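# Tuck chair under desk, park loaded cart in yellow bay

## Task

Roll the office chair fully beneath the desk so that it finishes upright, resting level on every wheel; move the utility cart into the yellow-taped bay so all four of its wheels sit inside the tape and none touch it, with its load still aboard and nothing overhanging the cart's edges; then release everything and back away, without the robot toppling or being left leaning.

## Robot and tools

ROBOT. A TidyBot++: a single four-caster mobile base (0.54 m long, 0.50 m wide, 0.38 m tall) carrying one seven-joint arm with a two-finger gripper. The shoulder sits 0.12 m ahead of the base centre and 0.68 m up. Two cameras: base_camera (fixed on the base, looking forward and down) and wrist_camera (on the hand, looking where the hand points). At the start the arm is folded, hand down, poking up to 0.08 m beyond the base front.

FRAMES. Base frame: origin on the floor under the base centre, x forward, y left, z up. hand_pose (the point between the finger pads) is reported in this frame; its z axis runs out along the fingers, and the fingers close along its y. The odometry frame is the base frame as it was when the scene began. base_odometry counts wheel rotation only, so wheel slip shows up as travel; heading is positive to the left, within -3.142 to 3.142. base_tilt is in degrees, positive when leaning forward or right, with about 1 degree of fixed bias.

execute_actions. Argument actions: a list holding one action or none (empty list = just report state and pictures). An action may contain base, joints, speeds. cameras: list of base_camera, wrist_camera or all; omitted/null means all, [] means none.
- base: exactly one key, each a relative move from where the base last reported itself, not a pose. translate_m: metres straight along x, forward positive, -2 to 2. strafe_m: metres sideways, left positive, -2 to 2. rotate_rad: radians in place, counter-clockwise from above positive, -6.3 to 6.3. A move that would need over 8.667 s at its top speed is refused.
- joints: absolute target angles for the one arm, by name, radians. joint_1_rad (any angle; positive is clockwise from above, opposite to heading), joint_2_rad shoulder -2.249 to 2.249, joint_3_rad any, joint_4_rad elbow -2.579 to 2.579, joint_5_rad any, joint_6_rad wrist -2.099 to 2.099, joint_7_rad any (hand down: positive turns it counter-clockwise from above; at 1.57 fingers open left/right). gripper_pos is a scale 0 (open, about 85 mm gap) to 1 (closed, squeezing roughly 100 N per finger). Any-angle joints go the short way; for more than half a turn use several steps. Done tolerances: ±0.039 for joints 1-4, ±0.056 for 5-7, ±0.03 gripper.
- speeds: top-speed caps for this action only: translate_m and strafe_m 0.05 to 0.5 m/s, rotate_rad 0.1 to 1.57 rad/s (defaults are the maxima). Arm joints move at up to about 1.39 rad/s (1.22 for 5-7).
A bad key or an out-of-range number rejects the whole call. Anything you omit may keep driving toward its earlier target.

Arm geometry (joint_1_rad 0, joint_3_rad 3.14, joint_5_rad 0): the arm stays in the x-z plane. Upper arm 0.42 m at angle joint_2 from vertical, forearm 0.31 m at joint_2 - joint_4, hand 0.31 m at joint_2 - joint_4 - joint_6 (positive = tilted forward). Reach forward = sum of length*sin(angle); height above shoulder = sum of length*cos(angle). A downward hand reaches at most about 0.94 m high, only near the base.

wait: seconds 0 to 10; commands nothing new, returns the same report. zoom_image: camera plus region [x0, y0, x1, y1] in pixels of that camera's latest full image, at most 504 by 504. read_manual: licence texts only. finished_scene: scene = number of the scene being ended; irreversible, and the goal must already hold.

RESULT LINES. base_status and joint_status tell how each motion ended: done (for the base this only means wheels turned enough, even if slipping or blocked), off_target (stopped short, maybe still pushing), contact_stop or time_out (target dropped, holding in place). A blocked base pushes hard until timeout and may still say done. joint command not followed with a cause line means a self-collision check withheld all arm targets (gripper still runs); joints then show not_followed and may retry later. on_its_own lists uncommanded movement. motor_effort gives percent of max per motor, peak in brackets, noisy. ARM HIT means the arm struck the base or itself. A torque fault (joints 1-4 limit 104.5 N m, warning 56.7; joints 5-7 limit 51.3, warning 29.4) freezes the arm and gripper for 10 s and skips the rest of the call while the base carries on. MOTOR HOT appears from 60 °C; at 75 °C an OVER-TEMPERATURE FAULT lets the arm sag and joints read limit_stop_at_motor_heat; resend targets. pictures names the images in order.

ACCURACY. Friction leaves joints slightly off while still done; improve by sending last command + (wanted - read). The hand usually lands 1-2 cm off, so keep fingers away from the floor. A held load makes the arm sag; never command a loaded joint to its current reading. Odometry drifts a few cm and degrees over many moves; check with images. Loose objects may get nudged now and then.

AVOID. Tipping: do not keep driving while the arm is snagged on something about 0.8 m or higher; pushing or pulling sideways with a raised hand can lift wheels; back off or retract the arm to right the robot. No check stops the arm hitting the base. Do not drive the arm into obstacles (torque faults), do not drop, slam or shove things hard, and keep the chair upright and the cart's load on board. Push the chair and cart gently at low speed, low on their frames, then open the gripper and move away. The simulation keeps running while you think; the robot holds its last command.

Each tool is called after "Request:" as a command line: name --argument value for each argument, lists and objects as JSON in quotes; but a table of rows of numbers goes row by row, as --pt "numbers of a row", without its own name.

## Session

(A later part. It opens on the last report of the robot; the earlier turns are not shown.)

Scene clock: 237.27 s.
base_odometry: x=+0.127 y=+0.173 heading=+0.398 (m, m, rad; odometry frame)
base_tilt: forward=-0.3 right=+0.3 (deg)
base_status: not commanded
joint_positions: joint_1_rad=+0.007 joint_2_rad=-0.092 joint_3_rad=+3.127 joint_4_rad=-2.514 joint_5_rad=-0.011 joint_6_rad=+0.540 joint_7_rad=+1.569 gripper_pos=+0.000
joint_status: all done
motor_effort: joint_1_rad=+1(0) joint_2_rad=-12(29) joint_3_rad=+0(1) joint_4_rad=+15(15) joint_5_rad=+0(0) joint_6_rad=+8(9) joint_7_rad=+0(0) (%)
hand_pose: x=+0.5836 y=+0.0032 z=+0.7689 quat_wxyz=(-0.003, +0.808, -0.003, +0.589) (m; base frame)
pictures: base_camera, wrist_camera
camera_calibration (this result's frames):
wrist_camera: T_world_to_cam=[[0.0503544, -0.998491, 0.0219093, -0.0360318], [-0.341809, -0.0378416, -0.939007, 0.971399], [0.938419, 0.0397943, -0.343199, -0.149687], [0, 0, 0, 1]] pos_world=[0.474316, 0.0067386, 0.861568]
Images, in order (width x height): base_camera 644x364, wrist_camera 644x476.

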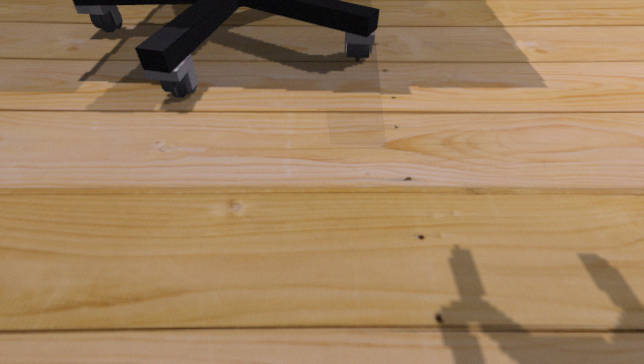

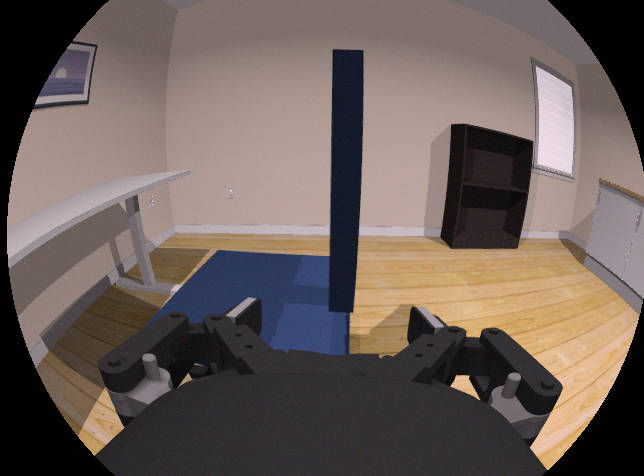

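Request:
execute_actions --actions '[{"base":{"translate_m":0.35},"speeds":{"translate_m":0.25},"joints":{"joint_1_rad":0.9}}]' --cameras '[]'

Request:
execute_actions --actions '[{"base":{"strafe_m":-0.5}}]' --cameras '[]'

Request:
execute_actions --actions '[{"base":{"translate_m":0.69}}]' --cameras '[]'

Request:
execute_actions --actions '[{"base":{"strafe_m":-0.38}}]' --cameras '[]'

Request:
execute_actions --actions '[{"base":{"rotate_rad":1.57},"joints":{"joint_1_rad":0.0,"joint_2_rad":0.5,"joint_4_rad":-2.2,"joint_6_rad":1.13}}]'

Scene clock: 243.67 s.
base_odometry: x=+0.450 y=+0.309 heading=+0.398 (m, m, rad; odometry frame)
base_tilt: forward=-0.3 right=+0.3 (deg)
base_status: done
joint_positions: joint_1_rad=+0.886 joint_2_rad=-0.098 joint_3_rad=+3.127 joint_4_rad=-2.518 joint_5_rad=-0.011 joint_6_rad=+0.540 joint_7_rad=+1.569 gripper_pos=+0.000
joint_status: all done
motor_effort: joint_1_rad=+1(2) joint_2_rad=-12(14) joint_3_rad=+0(1) joint_4_rad=+15(17) joint_5_rad=+0(0) joint_6_rad=+8(8) joint_7_rad=+0(0) (%)
hand_pose: x=+0.4167 y=-0.3544 z=+0.7695 quat_wxyz=(+0.248, +0.730, -0.346, +0.535) (m; base frame)
pictures: none
No camera images: the call's "cameras" was empty. Leave "cameras" out to get every camera's image.

Scene clock: 246.03 s.
base_odometry: x=+0.644 y=-0.151 heading=+0.399 (m, m, rad; odometry frame)
base_tilt: forward=-0.3 right=+0.3 (deg)
base_status: done
joint_positions: joint_1_rad=+0.889 joint_2_rad=-0.097 joint_3_rad=+3.127 joint_4_rad=-2.519 joint_5_rad=-0.011 joint_6_rad=+0.540 joint_7_rad=+1.569 gripper_pos=+0.000
joint_status: not commanded
motor_effort: joint_1_rad=+1(0) joint_2_rad=-11(14) joint_3_rad=+0(2) joint_4_rad=+16(16) joint_5_rad=+0(1) joint_6_rad=+8(8) joint_7_rad=+0(0) (%)
hand_pose: x=+0.4155 y=-0.3552 z=+0.7690 quat_wxyz=(+0.249, +0.730, -0.347, +0.534) (m; base frame)
pictures: none
No camera images: the call's "cameras" was empty. Leave "cameras" out to get every camera's image.

Scene clock: 248.77 s.
base_odometry: x=+1.280 y=+0.116 heading=+0.399 (m, m, rad; odometry frame)
base_tilt: forward=-0.3 right=+0.3 (deg)
base_status: done
joint_positions: joint_1_rad=+0.890 joint_2_rad=-0.098 joint_3_rad=+3.127 joint_4_rad=-2.519 joint_5_rad=-0.011 joint_6_rad=+0.539 joint_7_rad=+1.569 gripper_pos=+0.000
joint_status: not commanded
motor_effort: joint_1_rad=+1(0) joint_2_rad=-12(12) joint_3_rad=+0(2) joint_4_rad=+16(17) joint_5_rad=+0(1) joint_6_rad=+8(9) joint_7_rad=+0(0) (%)
hand_pose: x=+0.4152 y=-0.3553 z=+0.7689 quat_wxyz=(+0.249, +0.730, -0.348, +0.534) (m; base frame)
pictures: none
No camera images: the call's "cameras" was empty. Leave "cameras" out to get every camera's image.

Scene clock: 250.87 s.
base_odometry: x=+1.428 y=-0.234 heading=+0.399 (m, m, rad; odometry frame)
base_tilt: forward=-0.3 right=+0.3 (deg)
base_status: done
joint_positions: joint_1_rad=+0.891 joint_2_rad=-0.098 joint_3_rad=+3.127 joint_4_rad=-2.519 joint_5_rad=-0.011 joint_6_rad=+0.539 joint_7_rad=+1.569 gripper_pos=+0.000
joint_status: not commanded
motor_effort: joint_1_rad=+1(0) joint_2_rad=-12(14) joint_3_rad=+0(1) joint_4_rad=+15(17) joint_5_rad=+0(1) joint_6_rad=+8(9) joint_7_rad=+0(0) (%)
hand_pose: x=+0.4147 y=-0.3555 z=+0.7687 quat_wxyz=(+0.249, +0.729, -0.348, +0.533) (m; base frame)
pictures: none
No camera images: the call's "cameras" was empty. Leave "cameras" out to get every camera's image.

Scene clock: 253.30 s.
base_odometry: x=+1.428 y=-0.234 heading=+1.969 (m, m, rad; odometry frame)
base_tilt: forward=-0.3 right=+0.3 (deg)
base_status: done
joint_positions: joint_1_rad=-0.003 joint_2_rad=+0.489 joint_3_rad=+3.117 joint_4_rad=-2.219 joint_5_rad=-0.011 joint_6_rad=+1.088 joint_7_rad=+1.569 gripper_pos=+0.000
joint_status: all done
motor_effort: joint_1_rad=+1(3) joint_2_rad=-28(28) joint_3_rad=-1(4) joint_4_rad=+11(16) joint_5_rad=+0(1) joint_6_rad=+9(8) joint_7_rad=+0(0) (%)
hand_pose: x=+0.7592 y=+0.0128 z=+0.7525 quat_wxyz=(-0.011, +0.725, -0.001, +0.689) (m; base frame)
pictures: base_camera, wrist_camera
camera_calibration (this result's frames):
wrist_camera: T_world_to_cam=[[0.0561296, -0.998131, 0.0241594, -0.0409545], [-0.0868797, -0.0289885, -0.995797, 0.865472], [0.994636, 0.0537947, -0.0883444, -0.555107], [0, 0, 0, 1]] pos_world=[0.62962, 0.0140726, 0.813784]
Images, in order (width x height): base_camera 644x364, wrist_camera 644x476.

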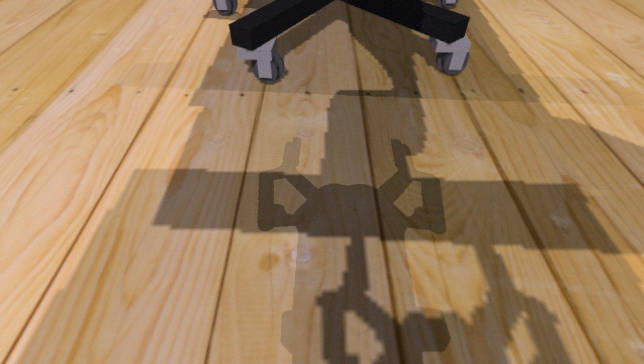

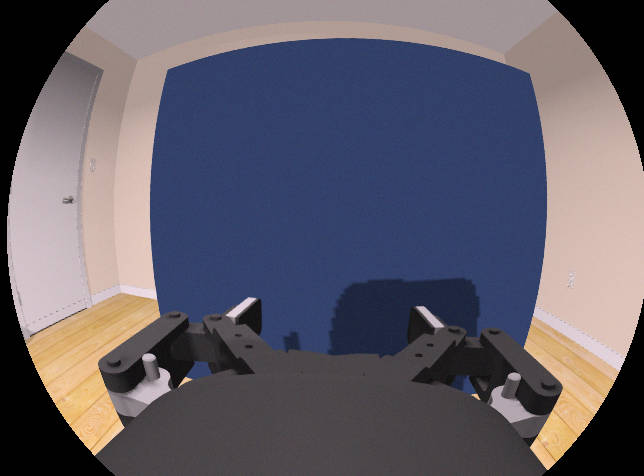

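Request:
execute_actions --actions '[{"base":{"strafe_m":-0.04}}]' --cameras '[]'

Request:
execute_actions --actions '[{"base":{"translate_m":0.75},"speeds":{"translate_m":0.17}}]'

Scene clock: 256.20 s.
base_odometry: x=+1.465 y=-0.218 heading=+1.970 (m, m, rad; odometry frame)
base_tilt: forward=-0.3 right=+0.3 (deg)
base_status: done
joint_positions: joint_1_rad=+0.002 joint_2_rad=+0.489 joint_3_rad=+3.117 joint_4_rad=-2.219 joint_5_rad=-0.011 joint_6_rad=+1.088 joint_7_rad=+1.569 gripper_pos=+0.000
joint_status: not commanded
motor_effort: joint_1_rad=+1(4) joint_2_rad=-27(28) joint_3_rad=-1(2) joint_4_rad=+12(12) joint_5_rad=+0(1) joint_6_rad=+8(9) joint_7_rad=+0(0) (%)
hand_pose: x=+0.7593 y=+0.0100 z=+0.7526 quat_wxyz=(-0.010, +0.724, -0.003, +0.689) (m; base frame)
pictures: none
No camera images: the call's "cameras" was empty. Leave "cameras" out to get every camera's image.

Scene clock: 261.30 s.
base_odometry: x=+1.174 y=+0.473 heading=+1.970 (m, m, rad; odometry frame)
base_tilt: forward=-0.3 right=+0.3 (deg)
base_status: done
joint_positions: joint_1_rad=+0.003 joint_2_rad=+0.491 joint_3_rad=+3.118 joint_4_rad=-2.220 joint_5_rad=-0.002 joint_6_rad=+1.097 joint_7_rad=+1.569 gripper_pos=+0.000
joint_status: not commanded
motor_effort: joint_1_rad=+0(5) joint_2_rad=-28(29) joint_3_rad=-2(6) joint_4_rad=+14(25) joint_5_rad=+1(6) joint_6_rad=+9(10) joint_7_rad=+0(0) (%)
hand_pose: x=+0.7592 y=+0.0117 z=+0.7539 quat_wxyz=(-0.011, +0.722, +0.001, +0.692) (m; base frame)
pictures: base_camera, wrist_camera
camera_calibration (this result's frames):
wrist_camera: T_world_to_cam=[[0.0585326, -0.997874, 0.0286725, -0.0473875], [-0.0800119, -0.0333187, -0.996237, 0.862007], [0.995074, 0.0560182, -0.081792, -0.560159], [0, 0, 0, 1]] pos_world=[0.629144, 0.0128133, 0.814305]
Images, in order (width x height): base_camera 644x364, wrist_camera 644x476.

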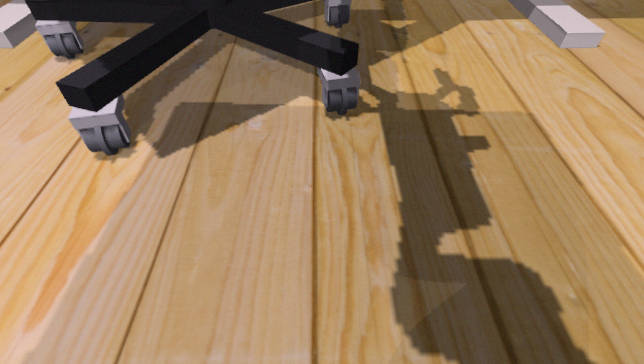

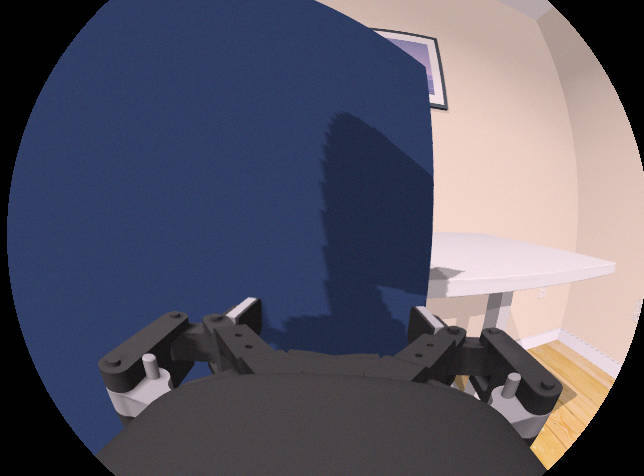

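Request:
execute_actions --actions '[{"base":{"translate_m":-0.2}}]' --cameras '[]'

Request:
execute_actions --actions '[{"base":{"strafe_m":0.33}}]'

Scene clock: 268.90 s.
base_odometry: x=+1.252 y=+0.289 heading=+1.970 (m, m, rad; odometry frame)
base_tilt: forward=-0.3 right=+0.3 (deg)
base_status: done
joint_positions: joint_1_rad=+0.002 joint_2_rad=+0.493 joint_3_rad=+3.118 joint_4_rad=-2.210 joint_5_rad=-0.001 joint_6_rad=+1.097 joint_7_rad=+1.569 gripper_pos=+0.000
joint_status: not commanded
motor_effort: joint_1_rad=+1(5) joint_2_rad=-28(30) joint_3_rad=-1(2) joint_4_rad=+12(13) joint_5_rad=+0(1) joint_6_rad=+9(9) joint_7_rad=+0(0) (%)
hand_pose: x=+0.7625 y=+0.0120 z=+0.7572 quat_wxyz=(-0.011, +0.719, +0.001, +0.695) (m; base frame)
pictures: none
No camera images: the call's "cameras" was empty. Leave "cameras" out to get every camera's image.

Scene clock: 270.90 s.
base_odometry: x=+0.948 y=+0.160 heading=+1.970 (m, m, rad; odometry frame)
base_tilt: forward=-0.3 right=+0.2 (deg)
base_status: done
joint_positions: joint_1_rad=-0.005 joint_2_rad=+0.493 joint_3_rad=+3.118 joint_4_rad=-2.210 joint_5_rad=-0.001 joint_6_rad=+1.097 joint_7_rad=+1.569 gripper_pos=+0.000
joint_status: not commanded
motor_effort: joint_1_rad=+1(2) joint_2_rad=-28(29) joint_3_rad=-1(3) joint_4_rad=+12(12) joint_5_rad=+0(1) joint_6_rad=+9(9) joint_7_rad=+0(0) (%)
hand_pose: x=+0.7624 y=+0.0163 z=+0.7573 quat_wxyz=(-0.013, +0.719, +0.004, +0.695) (m; base frame)
pictures: base_camera, wrist_camera
camera_calibration (this result's frames):
wrist_camera: T_world_to_cam=[[0.065431, -0.997433, 0.0290781, -0.0485817], [-0.0712776, -0.0337379, -0.996886, 0.859584], [0.995308, 0.0631546, -0.0733021, -0.570122], [0, 0, 0, 1]] pos_world=[0.631895, 0.0165494, 0.816528]
Images, in order (width x height): base_camera 644x364, wrist_camera 644x476.

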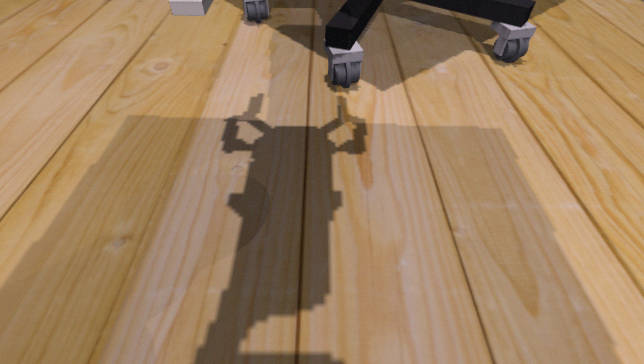

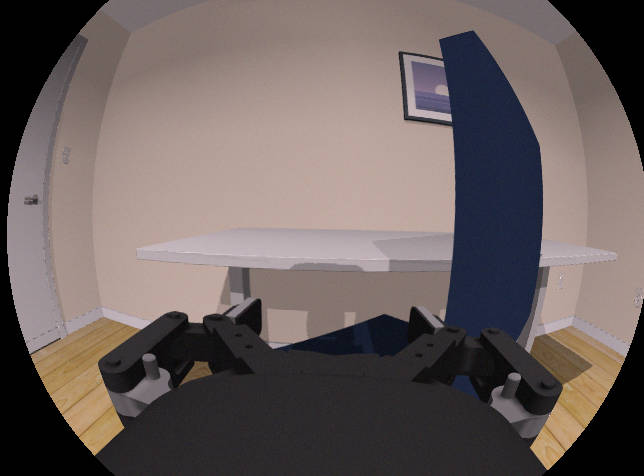

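Request:
execute_actions --actions '[{"base":{"strafe_m":-0.14}}]'

Request:
execute_actions --actions '[{"base":{"translate_m":0.08},"speeds":{"translate_m":0.1}}]'

Scene clock: 275.03 s.
base_odometry: x=+1.077 y=+0.215 heading=+1.970 (m, m, rad; odometry frame)
base_tilt: forward=-0.3 right=+0.3 (deg)
base_status: done
joint_positions: joint_1_rad=+0.005 joint_2_rad=+0.494 joint_3_rad=+3.119 joint_4_rad=-2.208 joint_5_rad=-0.001 joint_6_rad=+1.098 joint_7_rad=+1.569 gripper_pos=+0.000
joint_status: not commanded
motor_effort: joint_1_rad=+1(3) joint_2_rad=-28(29) joint_3_rad=-1(4) joint_4_rad=+12(13) joint_5_rad=+0(1) joint_6_rad=+8(9) joint_7_rad=+0(0) (%)
hand_pose: x=+0.7631 y=+0.0098 z=+0.7577 quat_wxyz=(-0.010, +0.719, +0.000, +0.695) (m; base frame)
pictures: base_camera, wrist_camera
camera_calibration (this result's frames):
wrist_camera: T_world_to_cam=[[0.0552858, -0.998037, 0.0294325, -0.0476252], [-0.0703049, -0.0332955, -0.99697, 0.859184], [0.995992, 0.053049, -0.0720077, -0.57172], [0, 0, 0, 1]] pos_world=[0.632467, 0.0114044, 0.816814]
Images, in order (width x height): base_camera 644x364, wrist_camera 644x476.

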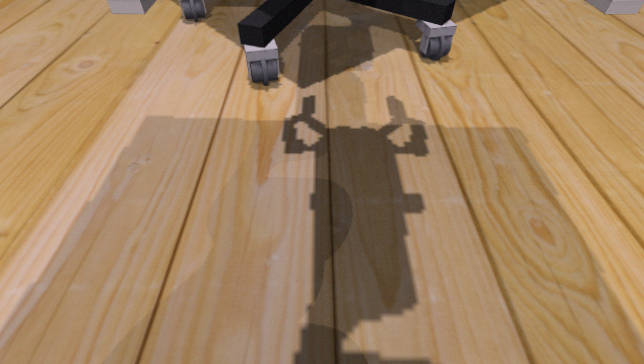

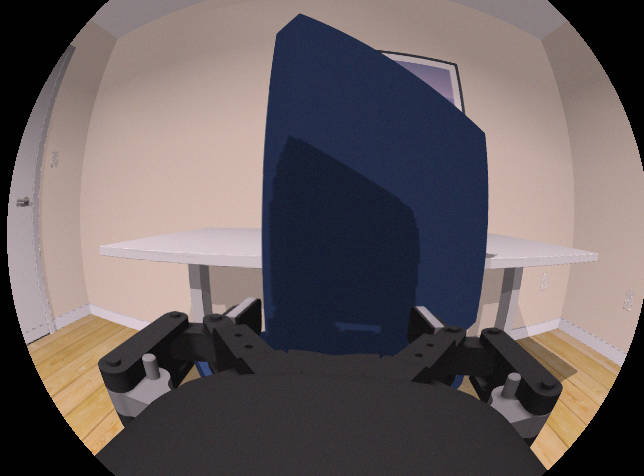

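Scene clock: 276.37 s.
base_odometry: x=+1.046 y=+0.289 heading=+1.970 (m, m, rad; odometry frame)
base_tilt: forward=-0.3 right=+0.3 (deg)
base_status: done
joint_positions: joint_1_rad=-0.011 joint_2_rad=+0.497 joint_3_rad=+3.111 joint_4_rad=-2.204 joint_5_rad=+0.004 joint_6_rad=+1.098 joint_7_rad=+1.569 gripper_pos=+0.000
joint_status: not commanded
motor_effort: joint_1_rad=+4(8) joint_2_rad=-28(29) joint_3_rad=+1(5) joint_4_rad=+11(17) joint_5_rad=-1(4) joint_6_rad=+9(9) joint_7_rad=+0(0) (%)
hand_pose: x=+0.7640 y=+0.0260 z=+0.7578 quat_wxyz=(-0.020, +0.718, +0.010, +0.695) (m; base frame)
pictures: base_camera, wrist_camera
camera_calibration (this result's frames):
wrist_camera: T_world_to_cam=[[0.0830351, -0.996153, 0.0280206, -0.0517757], [-0.0679621, -0.0337128, -0.997118, 0.85823], [0.994226, 0.0808915, -0.0705, -0.574022], [0, 0, 0, 1]] pos_world=[0.633334, 0.0237903, 0.816739]
Images, in order (width x height): base_camera 644x364, wrist_camera 644x476.

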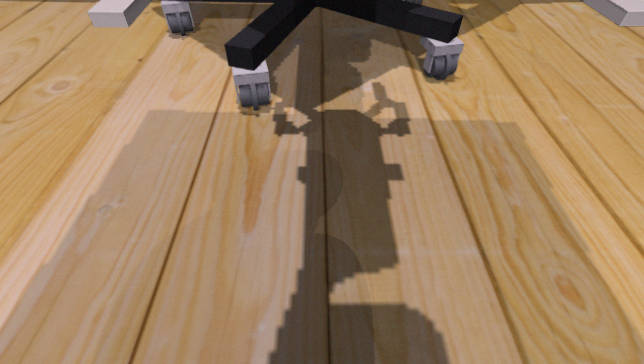

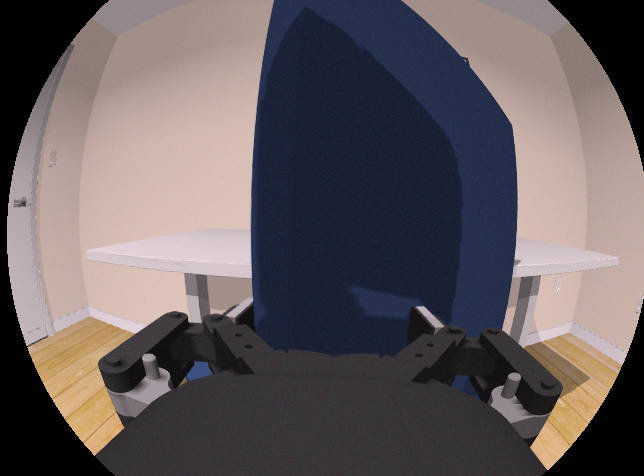

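Request:
execute_actions --actions '[{"base":{"strafe_m":0.15},"speeds":{"strafe_m":0.1}}]'

Request:
execute_actions --actions '[{"base":{"translate_m":0.13},"speeds":{"translate_m":0.1}}]'

Scene clock: 280.03 s.
base_odometry: x=+0.907 y=+0.231 heading=+1.970 (m, m, rad; odometry frame)
base_tilt: forward=-0.3 right=+0.3 (deg)
base_status: done
joint_positions: joint_1_rad=+0.005 joint_2_rad=+0.496 joint_3_rad=+3.127 joint_4_rad=-2.205 joint_5_rad=-0.001 joint_6_rad=+1.098 joint_7_rad=+1.569 gripper_pos=+0.000
joint_status: not commanded
motor_effort: joint_1_rad=+1(5) joint_2_rad=-28(29) joint_3_rad=-1(6) joint_4_rad=+11(16) joint_5_rad=+0(5) joint_6_rad=+8(9) joint_7_rad=+0(0) (%)
hand_pose: x=+0.7644 y=+0.0055 z=+0.7575 quat_wxyz=(-0.006, +0.718, -0.001, +0.696) (m; base frame)
pictures: base_camera, wrist_camera
camera_calibration (this result's frames):
wrist_camera: T_world_to_cam=[[0.0480028, -0.99829, 0.0333537, -0.04947], [-0.0697485, -0.0366608, -0.996891, 0.858449], [0.996409, 0.0455272, -0.071389, -0.573552], [0, 0, 0, 1]] pos_world=[0.633742, 0.00819827, 0.816485]
Images, in order (width x height): base_camera 644x364, wrist_camera 644x476.

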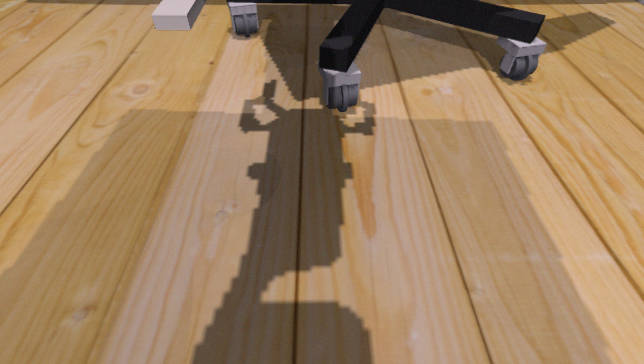

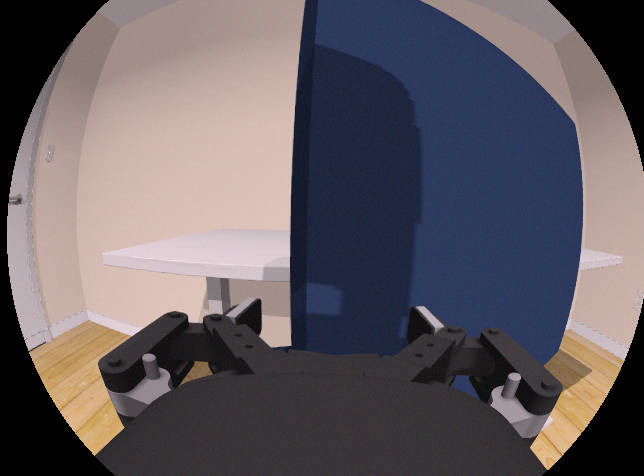

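Scene clock: 281.90 s.
base_odometry: x=+0.857 y=+0.350 heading=+1.970 (m, m, rad; odometry frame)
base_tilt: forward=-0.2 right=+0.3 (deg)
base_status: done
joint_positions: joint_1_rad=-0.015 joint_2_rad=+0.496 joint_3_rad=+3.111 joint_4_rad=-2.213 joint_5_rad=+0.004 joint_6_rad=+1.098 joint_7_rad=+1.569 gripper_pos=+0.000
joint_status: not commanded
motor_effort: joint_1_rad=+6(9) joint_2_rad=-27(29) joint_3_rad=+3(6) joint_4_rad=+13(21) joint_5_rad=-3(5) joint_6_rad=+9(10) joint_7_rad=+0(1) (%)
hand_pose: x=+0.7610 y=+0.0284 z=+0.7542 quat_wxyz=(-0.021, +0.721, +0.011, +0.692) (m; base frame)
pictures: base_camera, wrist_camera
camera_calibration (this result's frames):
wrist_camera: T_world_to_cam=[[0.0875433, -0.995774, 0.0277585, -0.0522271], [-0.0761669, -0.0344749, -0.996499, 0.860302], [0.993245, 0.0851226, -0.078863, -0.564541], [0, 0, 0, 1]] pos_world=[0.630826, 0.0257076, 0.814219]
Images, in order (width x height): base_camera 644x364, wrist_camera 644x476.

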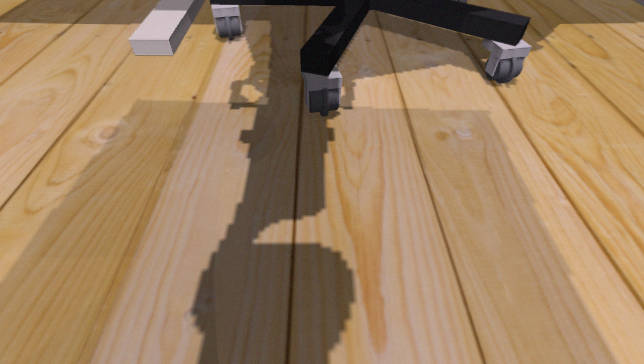

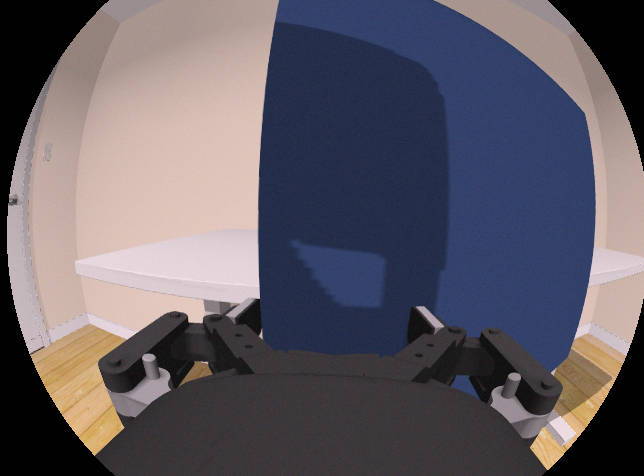

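Working. Repeat.

Request:
execute_actions --actions '[{"base":{"strafe_m":0.1},"speeds":{"strafe_m":0.1}}]' --cameras '[]'

Request:
execute_actions --actions '[{"base":{"translate_m":0.15},"speeds":{"translate_m":0.1}}]'

Request:
execute_actions --actions '[{"base":{"translate_m":-0.45}}]'

Scene clock: 285.03 s.
base_odometry: x=+0.764 y=+0.312 heading=+1.970 (m, m, rad; odometry frame)
base_tilt: forward=-0.3 right=+0.2 (deg)
base_status: done
joint_positions: joint_1_rad=+0.001 joint_2_rad=+0.496 joint_3_rad=+3.123 joint_4_rad=-2.213 joint_5_rad=+0.004 joint_6_rad=+1.098 joint_7_rad=+1.569 gripper_pos=+0.000
joint_status: not commanded
motor_effort: joint_1_rad=+1(3) joint_2_rad=-27(28) joint_3_rad=-1(4) joint_4_rad=+12(14) joint_5_rad=+0(3) joint_6_rad=+9(9) joint_7_rad=+0(0) (%)
hand_pose: x=+0.7617 y=+0.0118 z=+0.7541 quat_wxyz=(-0.010, +0.721, +0.004, +0.693) (m; base frame)
pictures: none
No camera images: the call's "cameras" was empty. Leave "cameras" out to get every camera's image.

Scene clock: 300.03 s.
base_odometry: x=+0.707 y=+0.447 heading=+1.969 (m, m, rad; odometry frame)
base_tilt: forward=-0.3 right=+0.3 (deg)
base_status: translate_m time_out (by the wheels' count: +0.147 of +0.150)
joint_positions: joint_1_rad=+0.007 joint_2_rad=+0.405 joint_3_rad=+3.121 joint_4_rad=-2.374 joint_5_rad=+0.002 joint_6_rad=+1.126 joint_7_rad=+1.569 gripper_pos=+0.000
joint_status: not commanded
motor_effort: joint_1_rad=-1(3) joint_2_rad=-5(28) joint_3_rad=+0(4) joint_4_rad=+42(46) joint_5_rad=-2(5) joint_6_rad=+3(9) joint_7_rad=+1(1) (%)
hand_pose: x=+0.7062 y=+0.0084 z=+0.7492 quat_wxyz=(-0.008, +0.736, +0.002, +0.677) (m; base frame)
pictures: base_camera, wrist_camera
camera_calibration (this result's frames):
wrist_camera: T_world_to_cam=[[0.0572591, -0.997869, 0.0312808, -0.0484777], [-0.118846, -0.0379223, -0.992188, 0.877404], [0.99126, 0.0530942, -0.120764, -0.475772], [0, 0, 0, 1]] pos_world=[0.578666, 0.0101595, 0.81461]
Images, in order (width x height): base_camera 644x364, wrist_camera 644x476.

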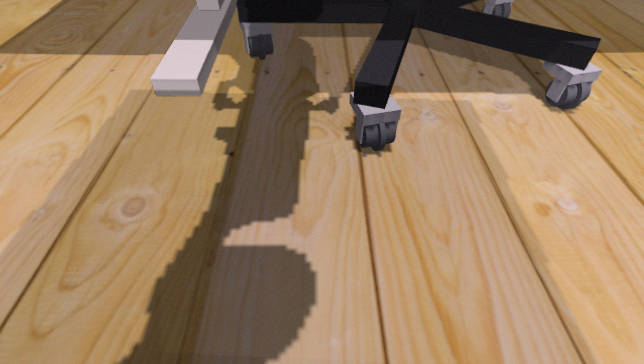

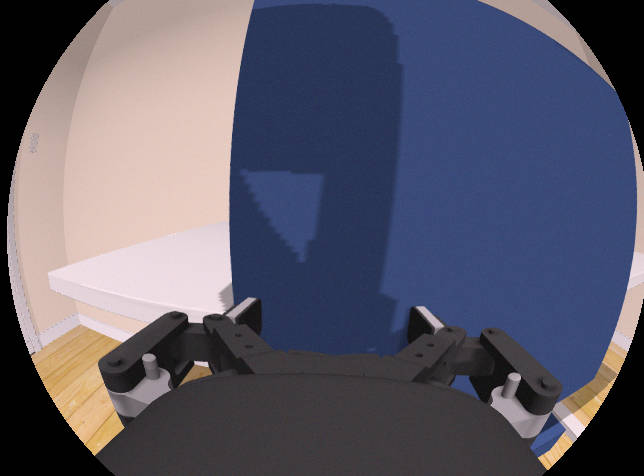

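not run: a stop came earlier in this reply.

Request:
execute_actions --actions '[{"base":{"translate_m":-0.55}}]'

Request:
execute_actions --actions '[{"joints":{"joint_1_rad":-1.9,"joint_6_rad":0.7}}]'

Scene clock: 304.27 s.
base_odometry: x=+0.920 y=-0.061 heading=+1.969 (m, m, rad; odometry frame)
base_tilt: forward=-0.3 right=+0.3 (deg)
base_status: done
joint_positions: joint_1_rad=+0.005 joint_2_rad=+0.503 joint_3_rad=+3.121 joint_4_rad=-2.194 joint_5_rad=+0.002 joint_6_rad=+1.126 joint_7_rad=+1.569 gripper_pos=+0.000
joint_status: not commanded
motor_effort: joint_1_rad=+1(3) joint_2_rad=-28(31) joint_3_rad=-1(3) joint_4_rad=+12(44) joint_5_rad=+0(3) joint_6_rad=+9(11) joint_7_rad=+0(1) (%)
hand_pose: x=+0.7681 y=+0.0097 z=+0.7668 quat_wxyz=(-0.009, +0.707, +0.001, +0.707) (m; base frame)
pictures: base_camera, wrist_camera
camera_calibration (this result's frames):
wrist_camera: T_world_to_cam=[[0.0551582, -0.997927, 0.0331456, -0.0510966], [-0.0368582, -0.0352085, -0.9987, 0.844284], [0.997797, 0.0538648, -0.0387239, -0.60293], [0, 0, 0, 1]] pos_world=[0.635539, 0.0112121, 0.821533]
Images, in order (width x height): base_camera 644x364, wrist_camera 644x476.

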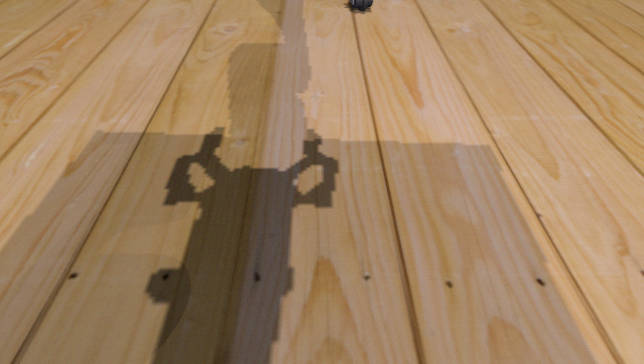

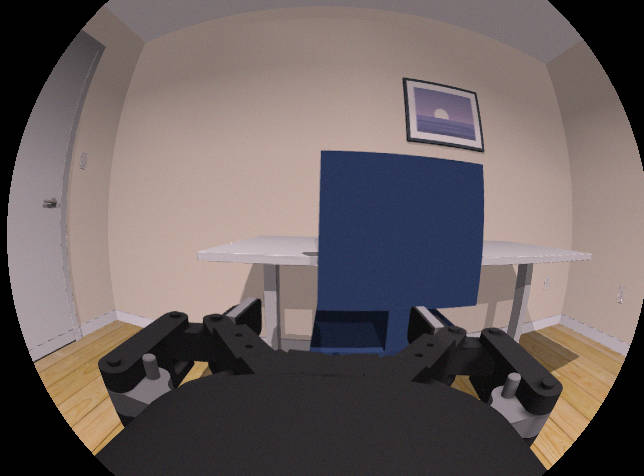

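Scene clock: 307.30 s.
base_odometry: x=+0.920 y=-0.061 heading=+1.969 (m, m, rad; odometry frame)
base_tilt: forward=-0.3 right=+0.2 (deg)
base_status: not commanded
joint_positions: joint_1_rad=-1.892 joint_2_rad=+0.503 joint_3_rad=+3.121 joint_4_rad=-2.194 joint_5_rad=+0.002 joint_6_rad=+0.742 joint_7_rad=+1.569 gripper_pos=+0.000
joint_status: all done
motor_effort: joint_1_rad=+1(3) joint_2_rad=-28(29) joint_3_rad=-1(2) joint_4_rad=+11(13) joint_5_rad=+0(1) joint_6_rad=+8(8) joint_7_rad=+0(0) (%)
hand_pose: x=-0.0916 y=+0.5900 z=+0.6502 quat_wxyz=(-0.459, +0.481, +0.675, +0.319) (m; base frame)
pictures: base_camera, wrist_camera
camera_calibration (this result's frames):
wrist_camera: T_world_to_cam=[[0.923143, 0.384163, 0.0150206, -0.144841], [0.170167, -0.373253, -0.91199, 0.878596], [-0.344746, 0.844453, -0.409938, -0.129014], [0, 0, 0, 1]] pos_world=[-0.0602768, 0.492527, 0.750558]
Images, in order (width x height): base_camera 644x364, wrist_camera 644x476.

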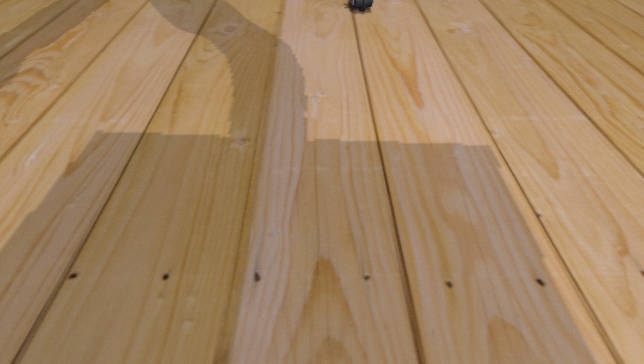

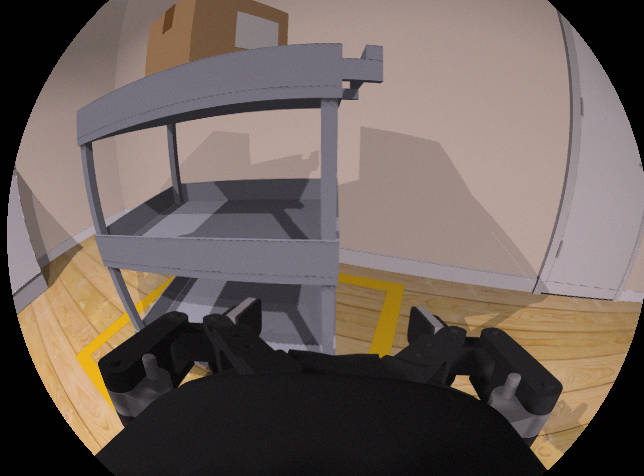

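Request:
execute_actions --actions '[{"base":{"strafe_m":-0.3},"joints":{"joint_1_rad":-1.5,"joint_6_rad":0.3}}]'

Scene clock: 310.17 s.
base_odometry: x=+1.197 y=+0.055 heading=+1.968 (m, m, rad; odometry frame)
base_tilt: forward=-0.3 right=+0.2 (deg)
base_status: done
joint_positions: joint_1_rad=-1.508 joint_2_rad=+0.502 joint_3_rad=+3.121 joint_4_rad=-2.197 joint_5_rad=+0.002 joint_6_rad=+0.338 joint_7_rad=+1.569 gripper_pos=+0.000
joint_status: all done
motor_effort: joint_1_rad=+1(0) joint_2_rad=-27(29) joint_3_rad=-1(2) joint_4_rad=+10(12) joint_5_rad=+0(0) joint_6_rad=+6(8) joint_7_rad=+0(0) (%)
hand_pose: x=+0.1411 y=+0.5556 z=+0.5454 quat_wxyz=(-0.266, +0.670, +0.638, +0.272) (m; base frame)
pictures: base_camera, wrist_camera
camera_calibration (this result's frames):
wrist_camera: T_world_to_cam=[[0.999855, 0.0150985, -0.00790708, -0.138091], [0.0057803, -0.736833, -0.67605, 0.827044], [-0.0160335, 0.675906, -0.736813, 0.162884], [0, 0, 0, 1]] pos_world=[0.135902, 0.501384, 0.678047]
Images, in order (width x height): base_camera 644x364, wrist_camera 644x476.

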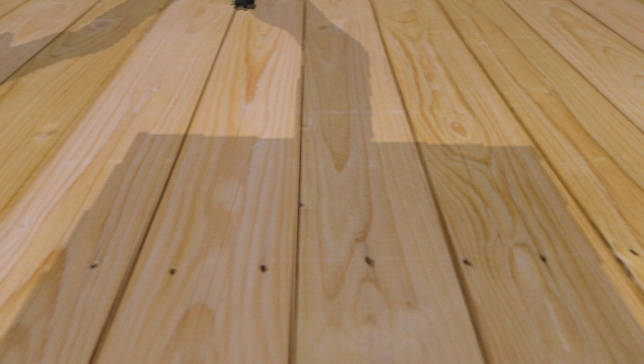

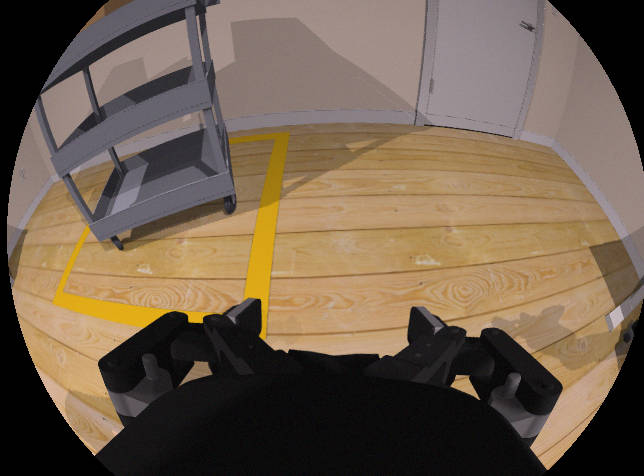

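Request:
finished_scene --scene 2

The scene is finished: the task was done.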